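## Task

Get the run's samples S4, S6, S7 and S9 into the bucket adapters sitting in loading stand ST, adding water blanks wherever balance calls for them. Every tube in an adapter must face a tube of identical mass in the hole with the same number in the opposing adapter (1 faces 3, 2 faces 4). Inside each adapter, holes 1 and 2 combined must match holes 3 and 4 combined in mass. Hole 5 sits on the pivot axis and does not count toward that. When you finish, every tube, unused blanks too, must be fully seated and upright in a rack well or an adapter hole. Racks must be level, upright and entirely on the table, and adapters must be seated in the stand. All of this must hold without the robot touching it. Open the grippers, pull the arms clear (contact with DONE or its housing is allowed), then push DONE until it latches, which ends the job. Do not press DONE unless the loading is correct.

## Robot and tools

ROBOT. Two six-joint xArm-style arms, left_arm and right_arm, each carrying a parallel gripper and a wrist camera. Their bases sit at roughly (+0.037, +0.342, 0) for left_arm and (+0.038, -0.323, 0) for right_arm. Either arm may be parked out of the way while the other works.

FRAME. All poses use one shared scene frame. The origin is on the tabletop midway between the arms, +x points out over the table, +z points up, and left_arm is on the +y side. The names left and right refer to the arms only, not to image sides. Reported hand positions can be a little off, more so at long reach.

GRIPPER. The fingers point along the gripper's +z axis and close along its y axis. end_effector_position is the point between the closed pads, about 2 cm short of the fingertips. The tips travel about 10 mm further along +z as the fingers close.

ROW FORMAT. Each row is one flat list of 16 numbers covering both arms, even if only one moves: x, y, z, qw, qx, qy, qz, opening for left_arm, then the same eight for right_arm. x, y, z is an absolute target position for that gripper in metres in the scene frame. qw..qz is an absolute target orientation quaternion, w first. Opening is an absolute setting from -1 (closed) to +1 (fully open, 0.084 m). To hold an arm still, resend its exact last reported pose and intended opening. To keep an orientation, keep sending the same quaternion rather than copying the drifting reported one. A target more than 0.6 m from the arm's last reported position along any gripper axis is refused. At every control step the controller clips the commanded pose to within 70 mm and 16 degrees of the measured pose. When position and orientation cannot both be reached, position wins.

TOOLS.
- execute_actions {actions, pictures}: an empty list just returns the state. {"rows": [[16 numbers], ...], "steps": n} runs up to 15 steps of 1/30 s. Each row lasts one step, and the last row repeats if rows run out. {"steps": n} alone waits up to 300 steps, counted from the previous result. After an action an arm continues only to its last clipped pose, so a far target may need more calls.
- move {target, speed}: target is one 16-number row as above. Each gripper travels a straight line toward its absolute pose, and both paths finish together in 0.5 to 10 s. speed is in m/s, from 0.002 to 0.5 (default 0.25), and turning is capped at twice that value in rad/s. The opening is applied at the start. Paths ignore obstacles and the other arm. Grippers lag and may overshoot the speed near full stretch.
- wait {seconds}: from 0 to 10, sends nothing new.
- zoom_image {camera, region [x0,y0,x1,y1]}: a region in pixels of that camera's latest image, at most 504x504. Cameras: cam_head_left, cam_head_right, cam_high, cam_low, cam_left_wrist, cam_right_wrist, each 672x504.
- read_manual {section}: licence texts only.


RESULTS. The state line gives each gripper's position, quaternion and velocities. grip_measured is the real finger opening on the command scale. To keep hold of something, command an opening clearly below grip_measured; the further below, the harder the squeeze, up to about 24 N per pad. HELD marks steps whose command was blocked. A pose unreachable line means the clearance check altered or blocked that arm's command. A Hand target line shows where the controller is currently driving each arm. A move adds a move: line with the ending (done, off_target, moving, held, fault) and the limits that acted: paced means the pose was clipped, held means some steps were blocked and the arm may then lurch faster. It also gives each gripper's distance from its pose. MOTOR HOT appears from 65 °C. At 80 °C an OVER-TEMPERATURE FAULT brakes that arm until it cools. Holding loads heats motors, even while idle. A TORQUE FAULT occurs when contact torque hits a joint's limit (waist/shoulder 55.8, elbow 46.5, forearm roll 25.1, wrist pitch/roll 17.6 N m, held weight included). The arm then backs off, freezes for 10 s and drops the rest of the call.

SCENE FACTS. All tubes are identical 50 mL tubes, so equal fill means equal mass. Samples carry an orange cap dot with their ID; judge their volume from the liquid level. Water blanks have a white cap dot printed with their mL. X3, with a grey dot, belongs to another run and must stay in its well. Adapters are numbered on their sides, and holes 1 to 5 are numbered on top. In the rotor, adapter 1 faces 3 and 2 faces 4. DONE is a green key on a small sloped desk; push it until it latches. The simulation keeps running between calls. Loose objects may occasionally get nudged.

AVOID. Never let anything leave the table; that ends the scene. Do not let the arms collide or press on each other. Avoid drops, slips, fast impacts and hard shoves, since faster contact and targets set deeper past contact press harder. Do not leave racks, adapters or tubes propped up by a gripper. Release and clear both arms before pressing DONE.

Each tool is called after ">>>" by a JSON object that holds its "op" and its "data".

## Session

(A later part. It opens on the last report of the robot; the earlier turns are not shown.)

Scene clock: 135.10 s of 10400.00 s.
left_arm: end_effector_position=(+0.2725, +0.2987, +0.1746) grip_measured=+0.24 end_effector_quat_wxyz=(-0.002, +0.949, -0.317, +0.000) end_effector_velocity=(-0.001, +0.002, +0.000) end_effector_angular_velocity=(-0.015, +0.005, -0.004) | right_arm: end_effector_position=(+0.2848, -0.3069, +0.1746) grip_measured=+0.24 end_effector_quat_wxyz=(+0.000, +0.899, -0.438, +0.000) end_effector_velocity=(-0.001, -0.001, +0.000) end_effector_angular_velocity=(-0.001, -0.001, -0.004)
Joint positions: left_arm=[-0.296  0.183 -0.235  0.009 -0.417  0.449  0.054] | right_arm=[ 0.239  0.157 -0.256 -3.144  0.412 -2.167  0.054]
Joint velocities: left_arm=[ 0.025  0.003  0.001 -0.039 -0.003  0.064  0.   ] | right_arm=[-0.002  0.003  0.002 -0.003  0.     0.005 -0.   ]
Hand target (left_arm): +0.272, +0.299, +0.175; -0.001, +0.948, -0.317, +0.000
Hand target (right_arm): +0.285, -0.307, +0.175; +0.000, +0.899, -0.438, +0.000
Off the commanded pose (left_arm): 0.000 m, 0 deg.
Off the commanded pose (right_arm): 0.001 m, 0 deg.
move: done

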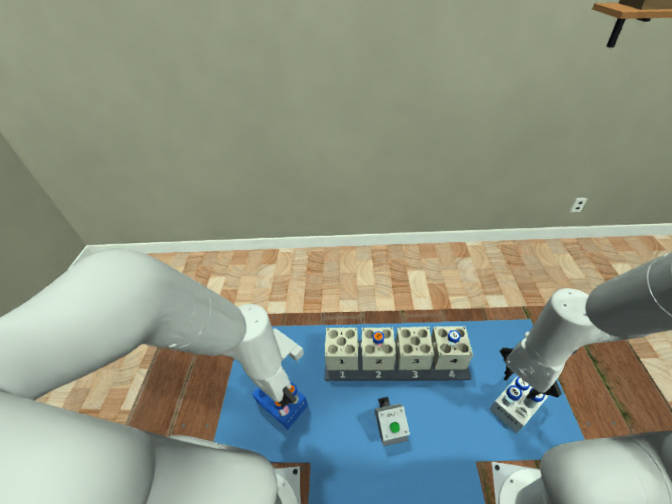

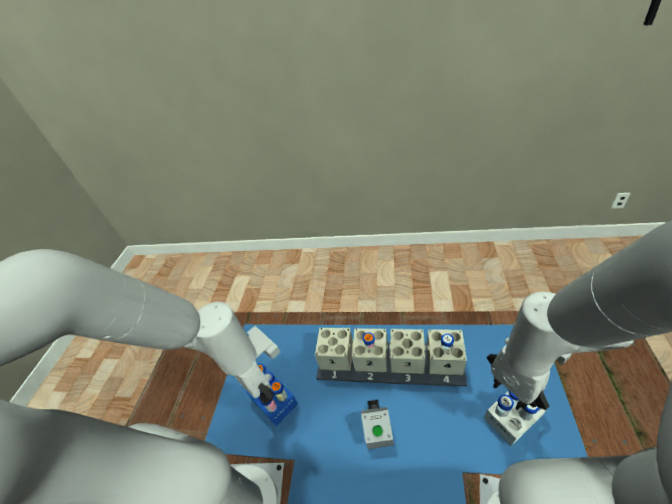

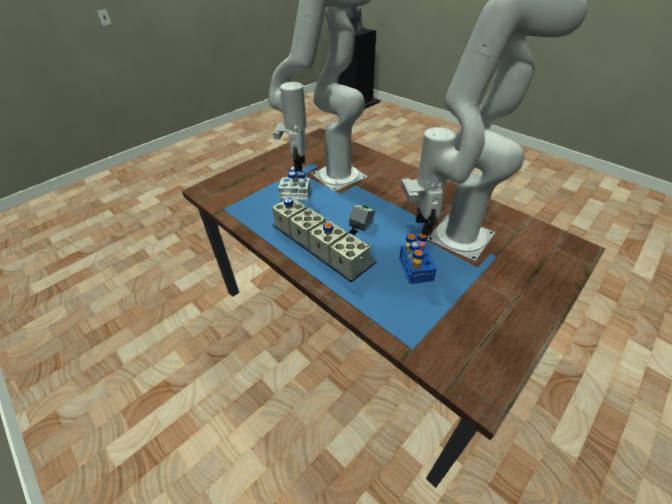

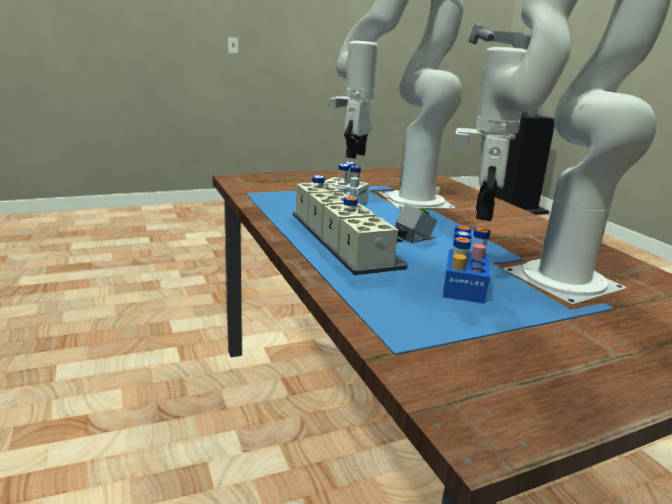

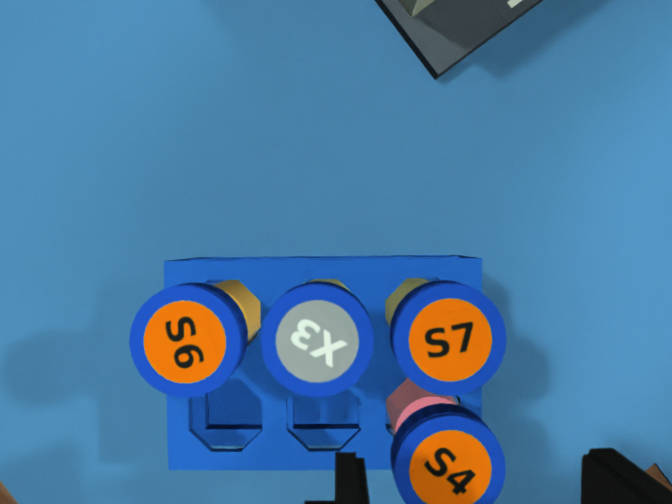

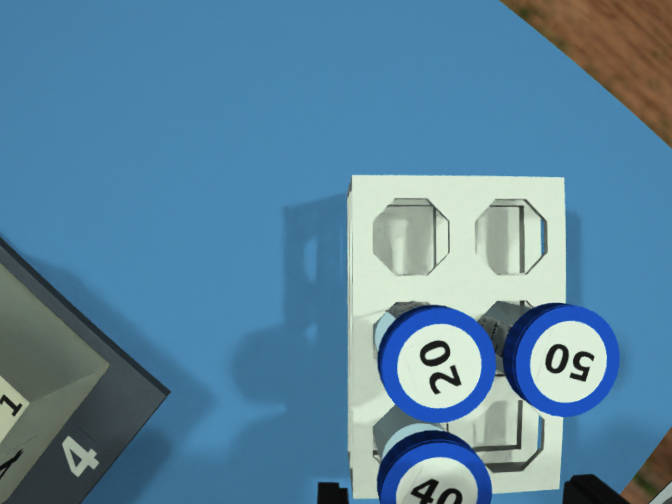

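>>> {"op": "move", "data": {"target": [0.272,0.2985,0.114,0,0.948,-0.317,0,0.25,0.285,-0.3075,0.114,0,0.899,-0.438,0,0.25], "speed": 0.08}}

>>> {"op": "execute_actions", "data": {"actions": [{"rows":[[0.272,0.2985,0.114,0,0.948,-0.317,0,-0.45,0.285,-0.3075,0.114,0,0.899,-0.438,0,-0.45]]}], "pictures": false}}

>>> {"op": "move", "data": {"target": [0.272,0.2985,0.25,0,0.948,-0.317,0,-0.45,0.285,-0.3075,0.25,0,0.899,-0.438,0,-0.45], "speed": 0.12}}

>>> {"op": "move", "data": {"target": [0.483,0.1666,0.22,0,1,0,0,-0.45,0.40,-0.104,0.245,0,1,0,0,-0.45]}}

>>> {"op": "move", "data": {"target": [0.483,0.1666,0.205,0,1,0,0,-0.45,0.429,-0.104,0.205,0,1,0,0,-0.45], "speed": 0.1}}

Scene clock: 148.03 s of 10400.00 s.
left_arm: end_effector_position=(+0.2721, +0.2986, +0.1143) grip_measured=+0.24 end_effector_quat_wxyz=(-0.000, +0.948, -0.317, +0.000) end_effector_velocity=(+0.000, -0.000, -0.003) end_effector_angular_velocity=(+0.000, +0.001, +0.001) | right_arm: end_effector_position=(+0.2850, -0.3077, +0.1146) grip_measured=+0.24 end_effector_quat_wxyz=(+0.000, +0.899, -0.438, +0.000) end_effector_velocity=(+0.001, +0.000, -0.002) end_effector_angular_velocity=(-0.000, +0.001, +0.003)
Joint positions: left_arm=[-0.293 -0.05  -0.219  0.003 -0.169  0.457  0.054] | right_arm=[ 0.236 -0.069 -0.241 -3.145  0.172 -2.168  0.054]
Joint velocities: left_arm=[ 0.    -0.012 -0.001  0.     0.01  -0.001  0.   ] | right_arm=[ 0.001 -0.011 -0.002 -0.001 -0.007 -0.001 -0.   ]
Hand target (left_arm): +0.272, +0.299, +0.114; -0.000, +0.948, -0.317, -0.000
Hand target (right_arm): +0.285, -0.308, +0.114; +0.000, +0.899, -0.438, +0.000
Off the commanded pose (left_arm): 0.000 m, 0 deg.
Off the commanded pose (right_arm): 0.001 m, 0 deg.
After step 90, 8.63 s passed at rest.
move: done

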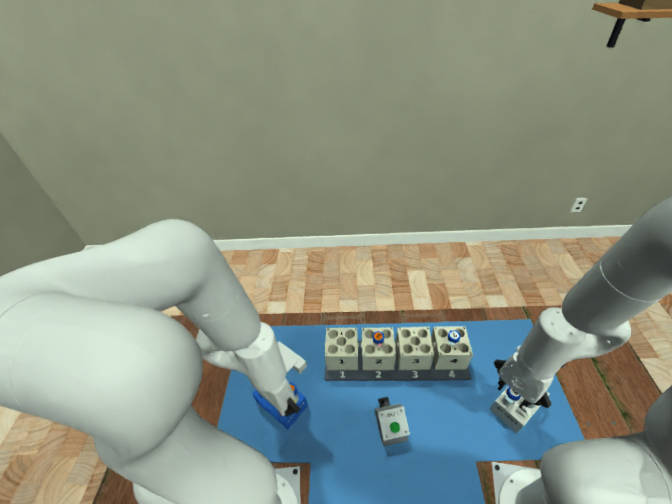

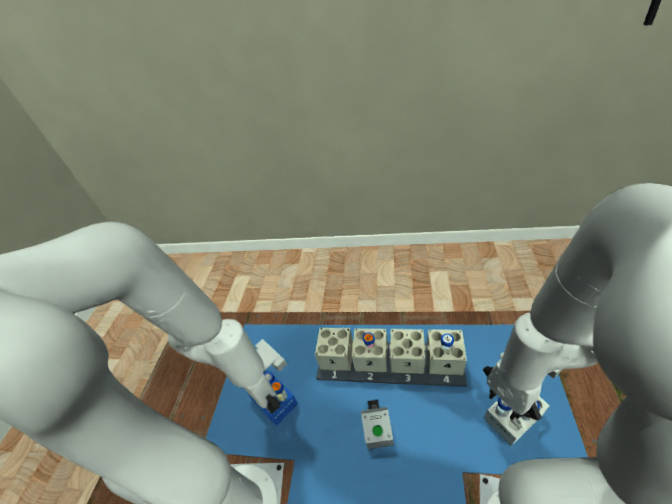

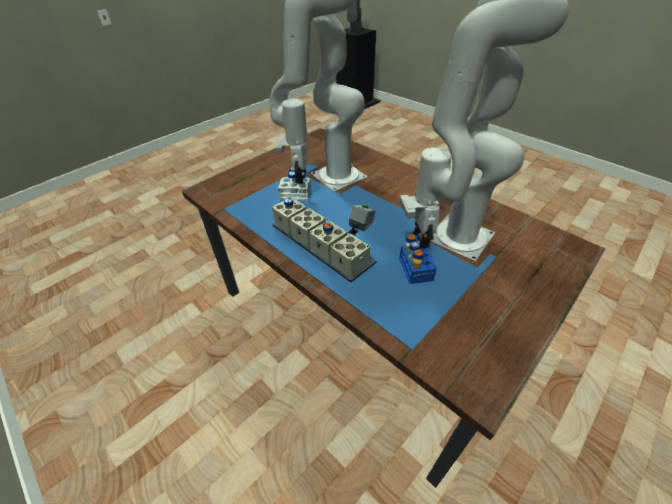

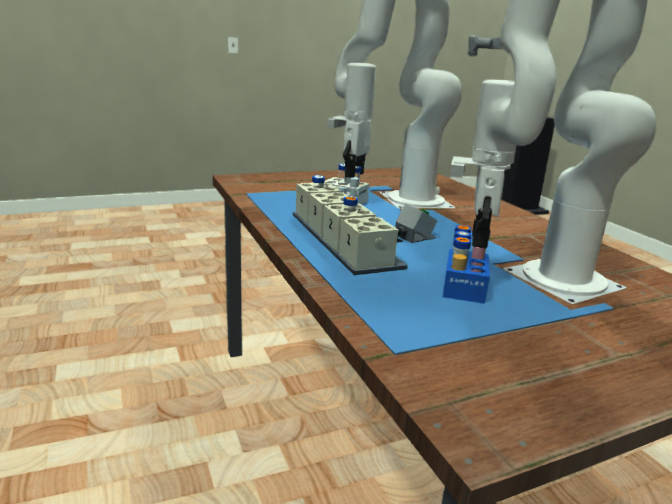

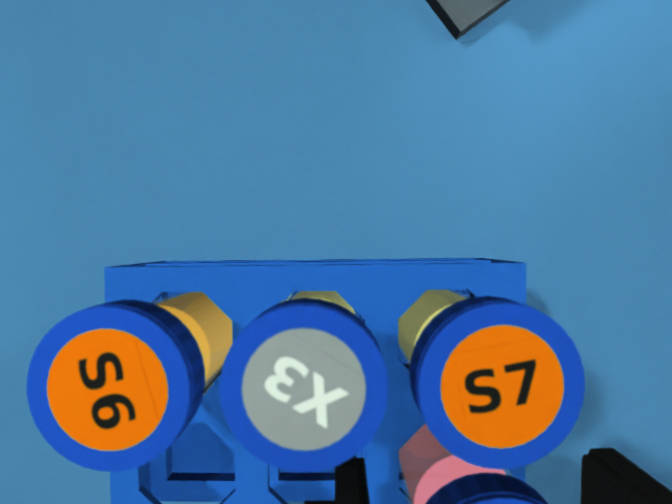

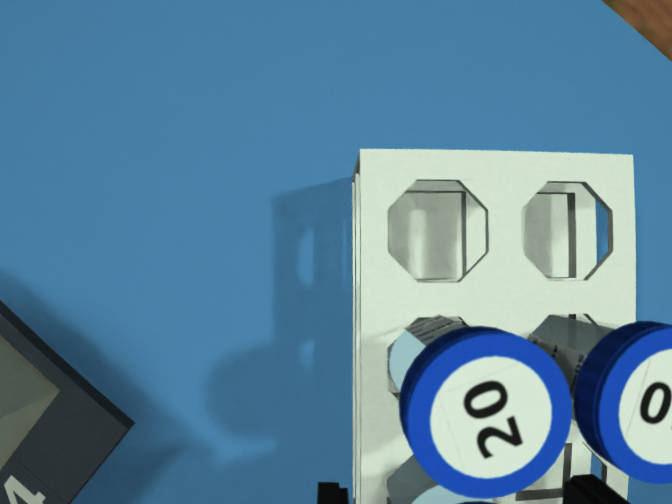

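Scene clock: 148.53 s of 10400.00 s.
left_arm: end_effector_position=(+0.2721, +0.2985, +0.1140) grip_measured=-0.26 end_effector_quat_wxyz=(-0.000, +0.948, -0.317, +0.000) end_effector_velocity=(+0.000, -0.000, -0.000) end_effector_angular_velocity=(-0.000, -0.000, +0.002) | right_arm: end_effector_position=(+0.2851, -0.3075, +0.1141) grip_measured=-0.26 end_effector_quat_wxyz=(+0.000, +0.899, -0.438, +0.000) end_effector_velocity=(+0.000, -0.000, -0.000) end_effector_angular_velocity=(+0.000, -0.000, +0.001)
Joint positions: left_arm=[-0.293 -0.051 -0.219  0.    -0.168  0.46   0.033] | right_arm=[ 0.236 -0.071 -0.241 -3.142  0.17  -2.172  0.033]
Joint velocities: left_arm=[ 0.    -0.    -0.    -0.003  0.     0.001 -0.   ] | right_arm=[-0.001 -0.    -0.     0.002 -0.001 -0.003  0.   ]
Hand target (left_arm): +0.272, +0.299, +0.114; -0.000, +0.948, -0.317, -0.000
Hand target (right_arm): +0.285, -0.308, +0.114; +0.000, +0.899, -0.438, +0.000
Off the commanded pose (left_arm): 0.000 m, 0 deg.
Off the commanded pose (right_arm): 0.000 m, 0 deg.
Steps of this call (steps 1 to 15: all 15 steps of this action). Readings (end_effector_position):
1: left_arm (+0.2721, +0.2986, +0.1142) | right_arm (+0.2850, -0.3077, +0.1145)
2: left_arm (+0.2721, +0.2986, +0.1142) | right_arm (+0.2850, -0.3076, +0.1144)
4: left_arm (+0.2721, +0.2986, +0.1141) | right_arm (+0.2850, -0.3076, +0.1143)
8: left_arm (+0.2721, +0.2985, +0.1141) | right_arm (+0.2851, -0.3075, +0.1141)
15: the state above

Scene clock: 150.50 s of 10400.00 s.
left_arm: end_effector_position=(+0.2718, +0.2983, +0.2497) grip_measured=-0.26 end_effector_quat_wxyz=(+0.000, +0.948, -0.317, -0.000) end_effector_velocity=(-0.001, +0.000, +0.002) end_effector_angular_velocity=(+0.000, -0.000, -0.001) | right_arm: end_effector_position=(+0.2850, -0.3072, +0.2491) grip_measured=-0.26 end_effector_quat_wxyz=(-0.001, +0.899, -0.438, -0.000) end_effector_velocity=(+0.000, -0.000, +0.003) end_effector_angular_velocity=(+0.000, -0.003, -0.000)
Joint positions: left_arm=[-0.293  0.394 -0.304 -0.001 -0.698  0.462  0.033] | right_arm=[ 0.236  0.361 -0.323 -3.139  0.685 -2.175  0.033]
Joint velocities: left_arm=[ 0.001  0.007 -0.001  0.    -0.009  0.002  0.   ] | right_arm=[-0.001  0.007 -0.003  0.     0.006 -0.001  0.   ]
Hand target (left_arm): +0.272, +0.298, +0.250; +0.000, +0.948, -0.317, +0.000
Hand target (right_arm): +0.285, -0.307, +0.249; -0.001, +0.899, -0.438, -0.000
Off the commanded pose (left_arm): 0.000 m, 0 deg.
Off the commanded pose (right_arm): 0.001 m, 0 deg.
move: done

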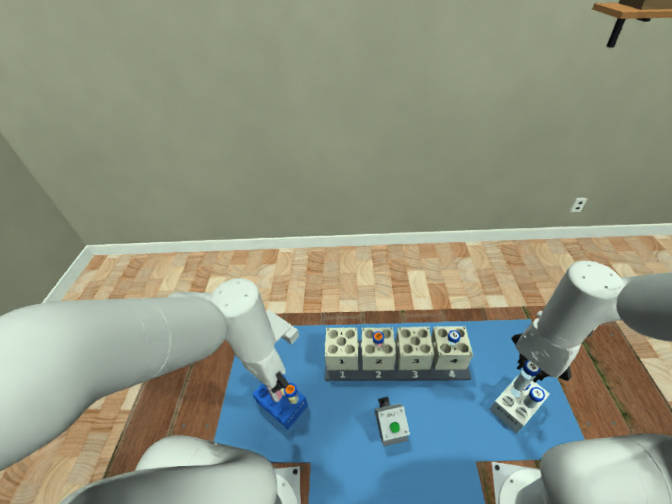

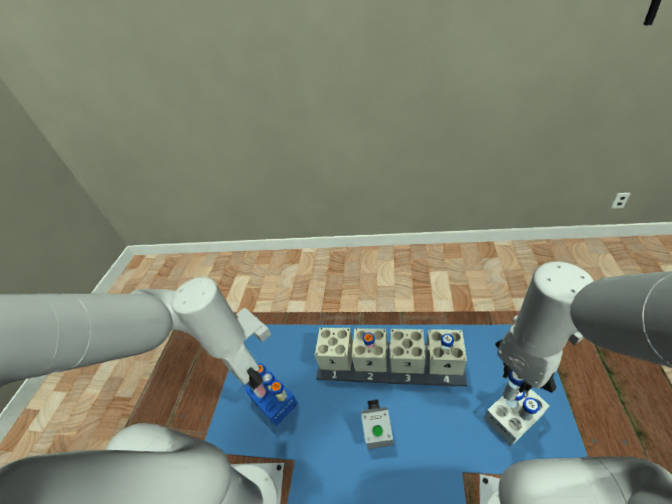

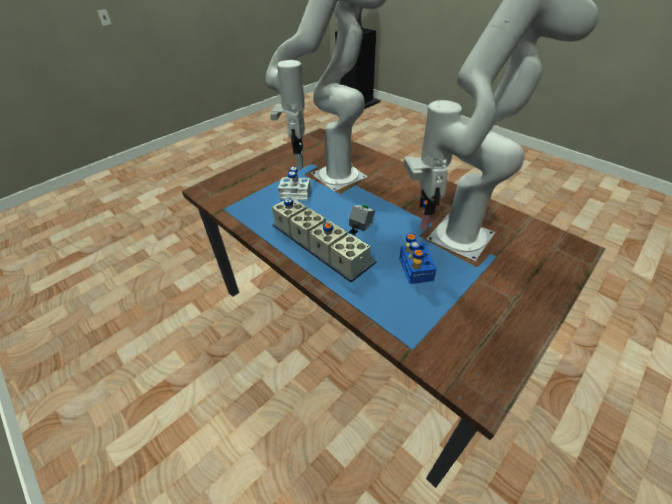

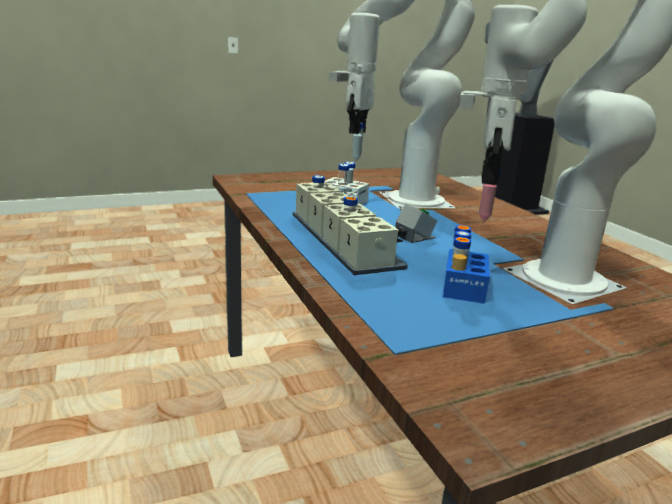

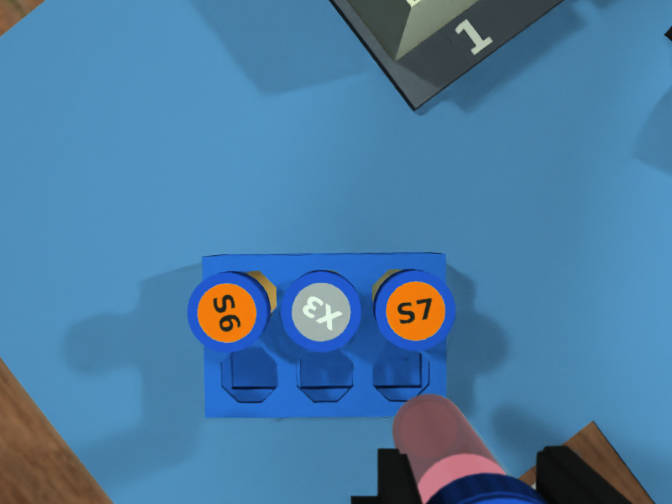

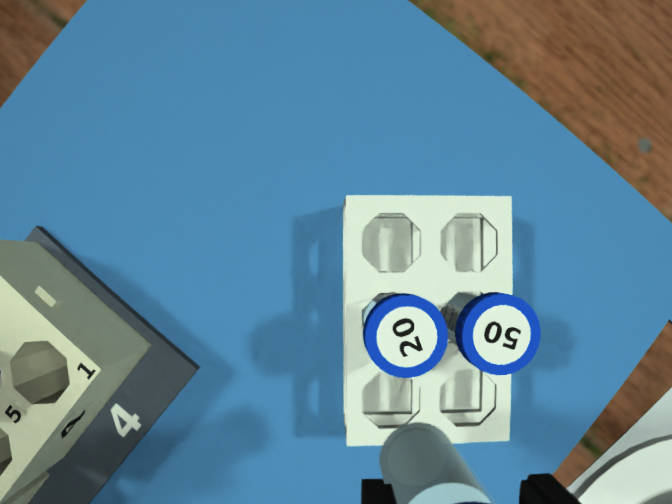

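Scene clock: 152.93 s of 10400.00 s.
left_arm: end_effector_position=(+0.4830, +0.1670, +0.2204) grip_measured=-0.26 end_effector_quat_wxyz=(+0.000, +1.000, -0.000, -0.000) end_effector_velocity=(+0.001, -0.001, -0.001) end_effector_angular_velocity=(+0.003, +0.002, +0.006) | right_arm: end_effector_position=(+0.4002, -0.1049, +0.2457) grip_measured=-0.26 end_effector_quat_wxyz=(-0.000, +1.000, -0.000, -0.000) end_effector_velocity=(+0.001, +0.001, -0.000) end_effector_angular_velocity=(+0.001, +0.001, +0.007)
Joint positions: left_arm=[-0.483 -0.307 -0.896 -0.001 -0.589 -0.373  0.033] | right_arm=[ 0.715 -0.139 -0.757 -3.14   0.619 -2.601  0.033]
Joint velocities: left_arm=[-0.002 -0.006 -0.006  0.003 -0.002 -0.01   0.   ] | right_arm=[ 0.    -0.005 -0.005  0.003  0.001 -0.008  0.   ]
Hand target (left_arm): +0.483, +0.167, +0.220; +0.000, +1.000, +0.000, -0.000
Hand target (right_arm): +0.400, -0.105, +0.246; -0.000, +1.000, -0.000, -0.001
Off the commanded pose (left_arm): 0.001 m, 0 deg.
Off the commanded pose (right_arm): 0.001 m, 0 deg.
move: done

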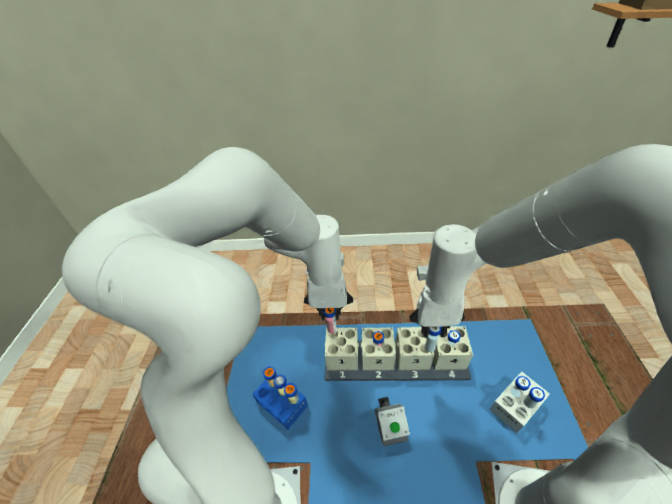

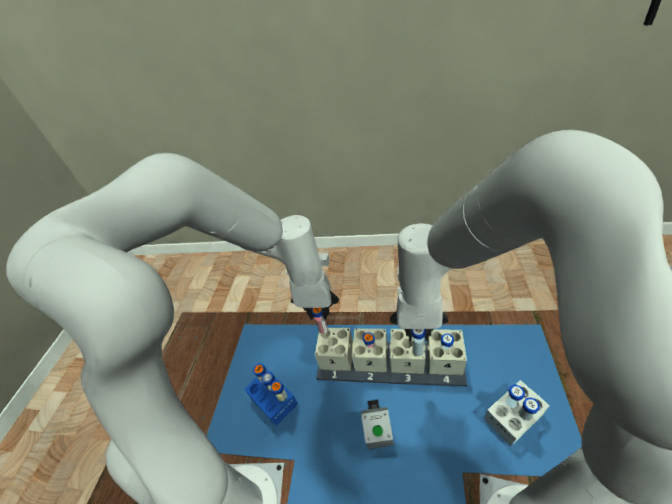

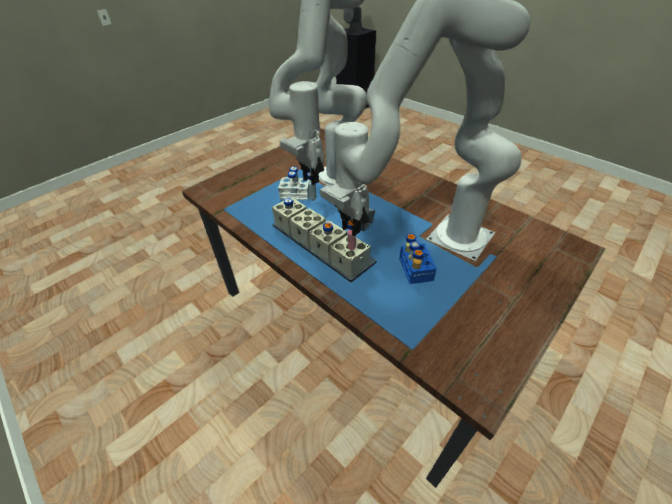

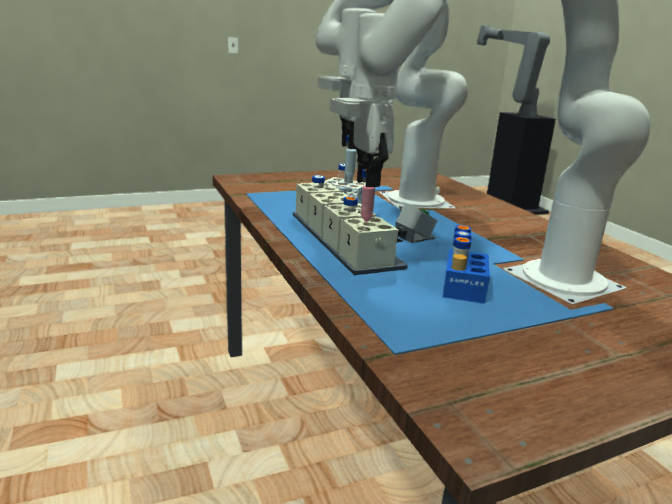

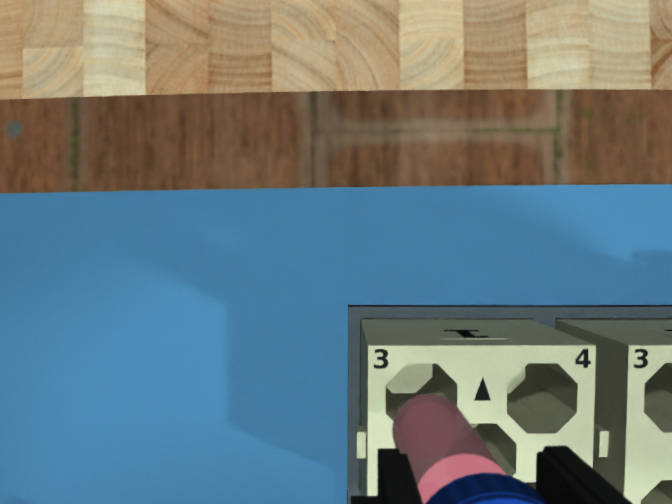

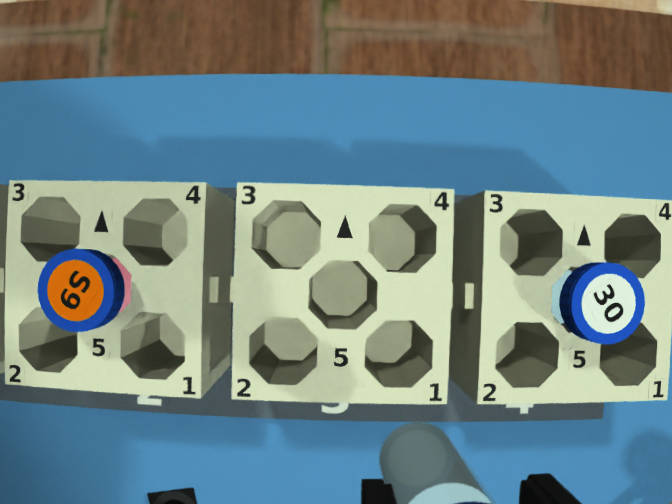

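Scene clock: 153.97 s of 10400.00 s.
left_arm: end_effector_position=(+0.4830, +0.1666, +0.2051) grip_measured=-0.26 end_effector_quat_wxyz=(-0.000, +1.000, +0.000, +0.000) end_effector_velocity=(+0.000, +0.000, -0.000) end_effector_angular_velocity=(+0.000, -0.000, +0.001) | right_arm: end_effector_position=(+0.4289, -0.1041, +0.2054) grip_measured=-0.26 end_effector_quat_wxyz=(+0.000, +1.000, -0.000, +0.000) end_effector_velocity=(+0.001, -0.000, -0.002) end_effector_angular_velocity=(-0.001, +0.001, -0.000)
Joint positions: left_arm=[-0.484 -0.333 -0.888  0.    -0.555 -0.376  0.033] | right_arm=[ 0.684 -0.265 -0.799 -3.142  0.533 -2.631  0.033]
Joint velocities: left_arm=[ 0.    -0.001 -0.     0.001  0.001 -0.001 -0.   ] | right_arm=[-0.001 -0.007 -0.003 -0.    -0.003 -0.001 -0.   ]
Hand target (left_arm): +0.483, +0.167, +0.205; -0.000, +1.000, +0.000, +0.000
Hand target (right_arm): +0.429, -0.104, +0.205; +0.000, +1.000, -0.000, +0.000
Off the commanded pose (left_arm): 0.000 m, 0 deg.
Off the commanded pose (right_arm): 0.000 m, 0 deg.
move: done

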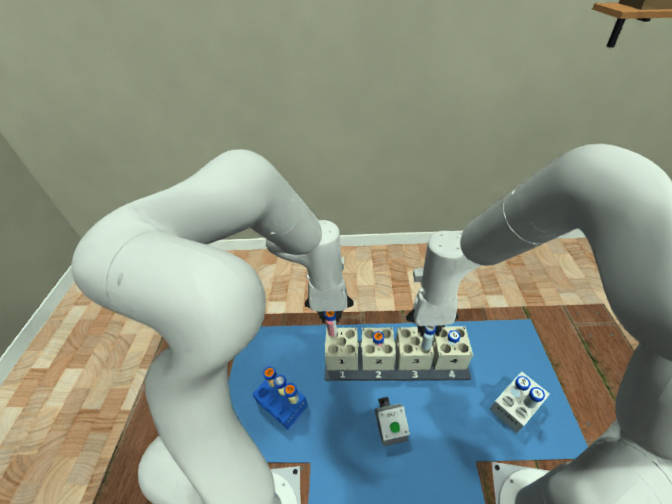

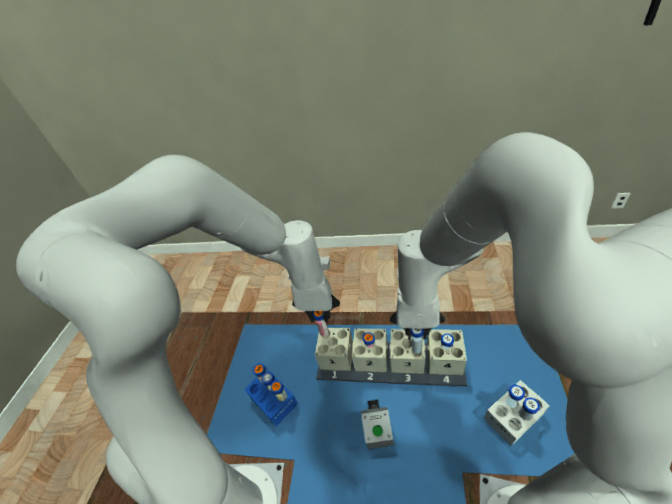

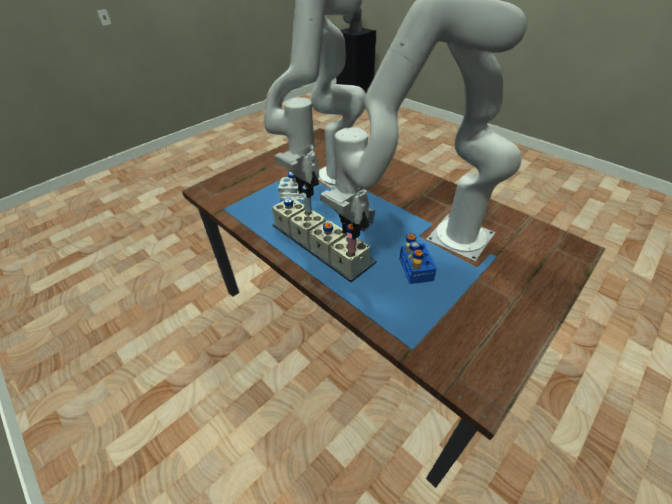

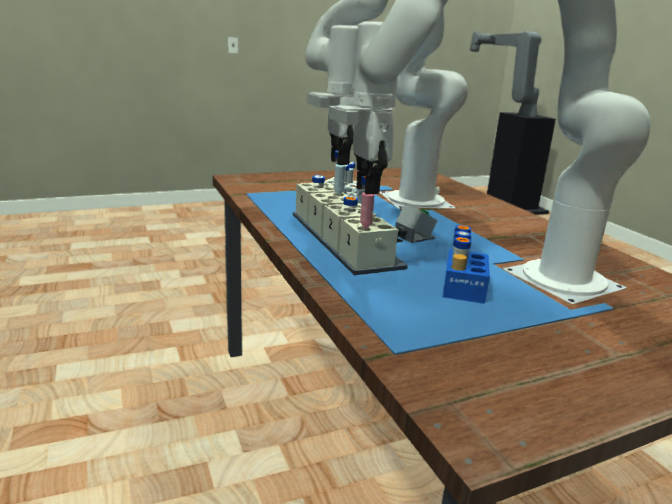

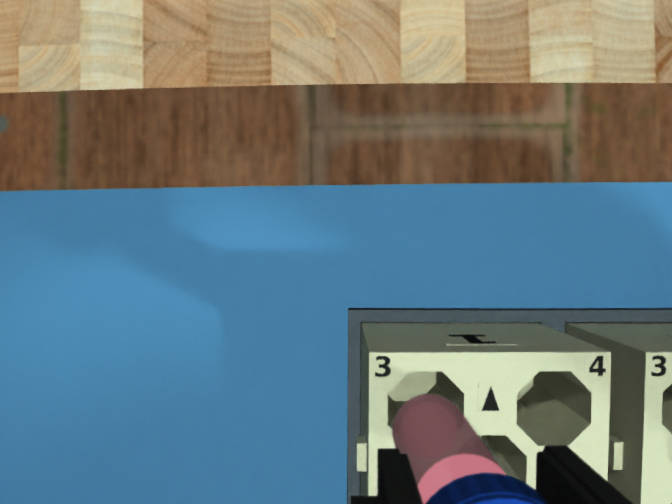

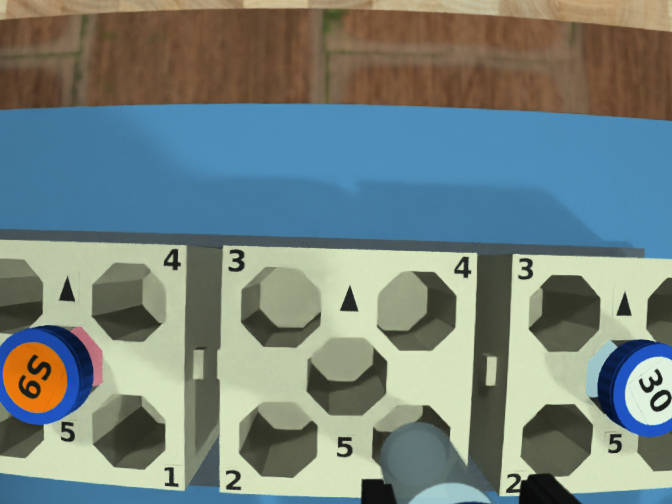

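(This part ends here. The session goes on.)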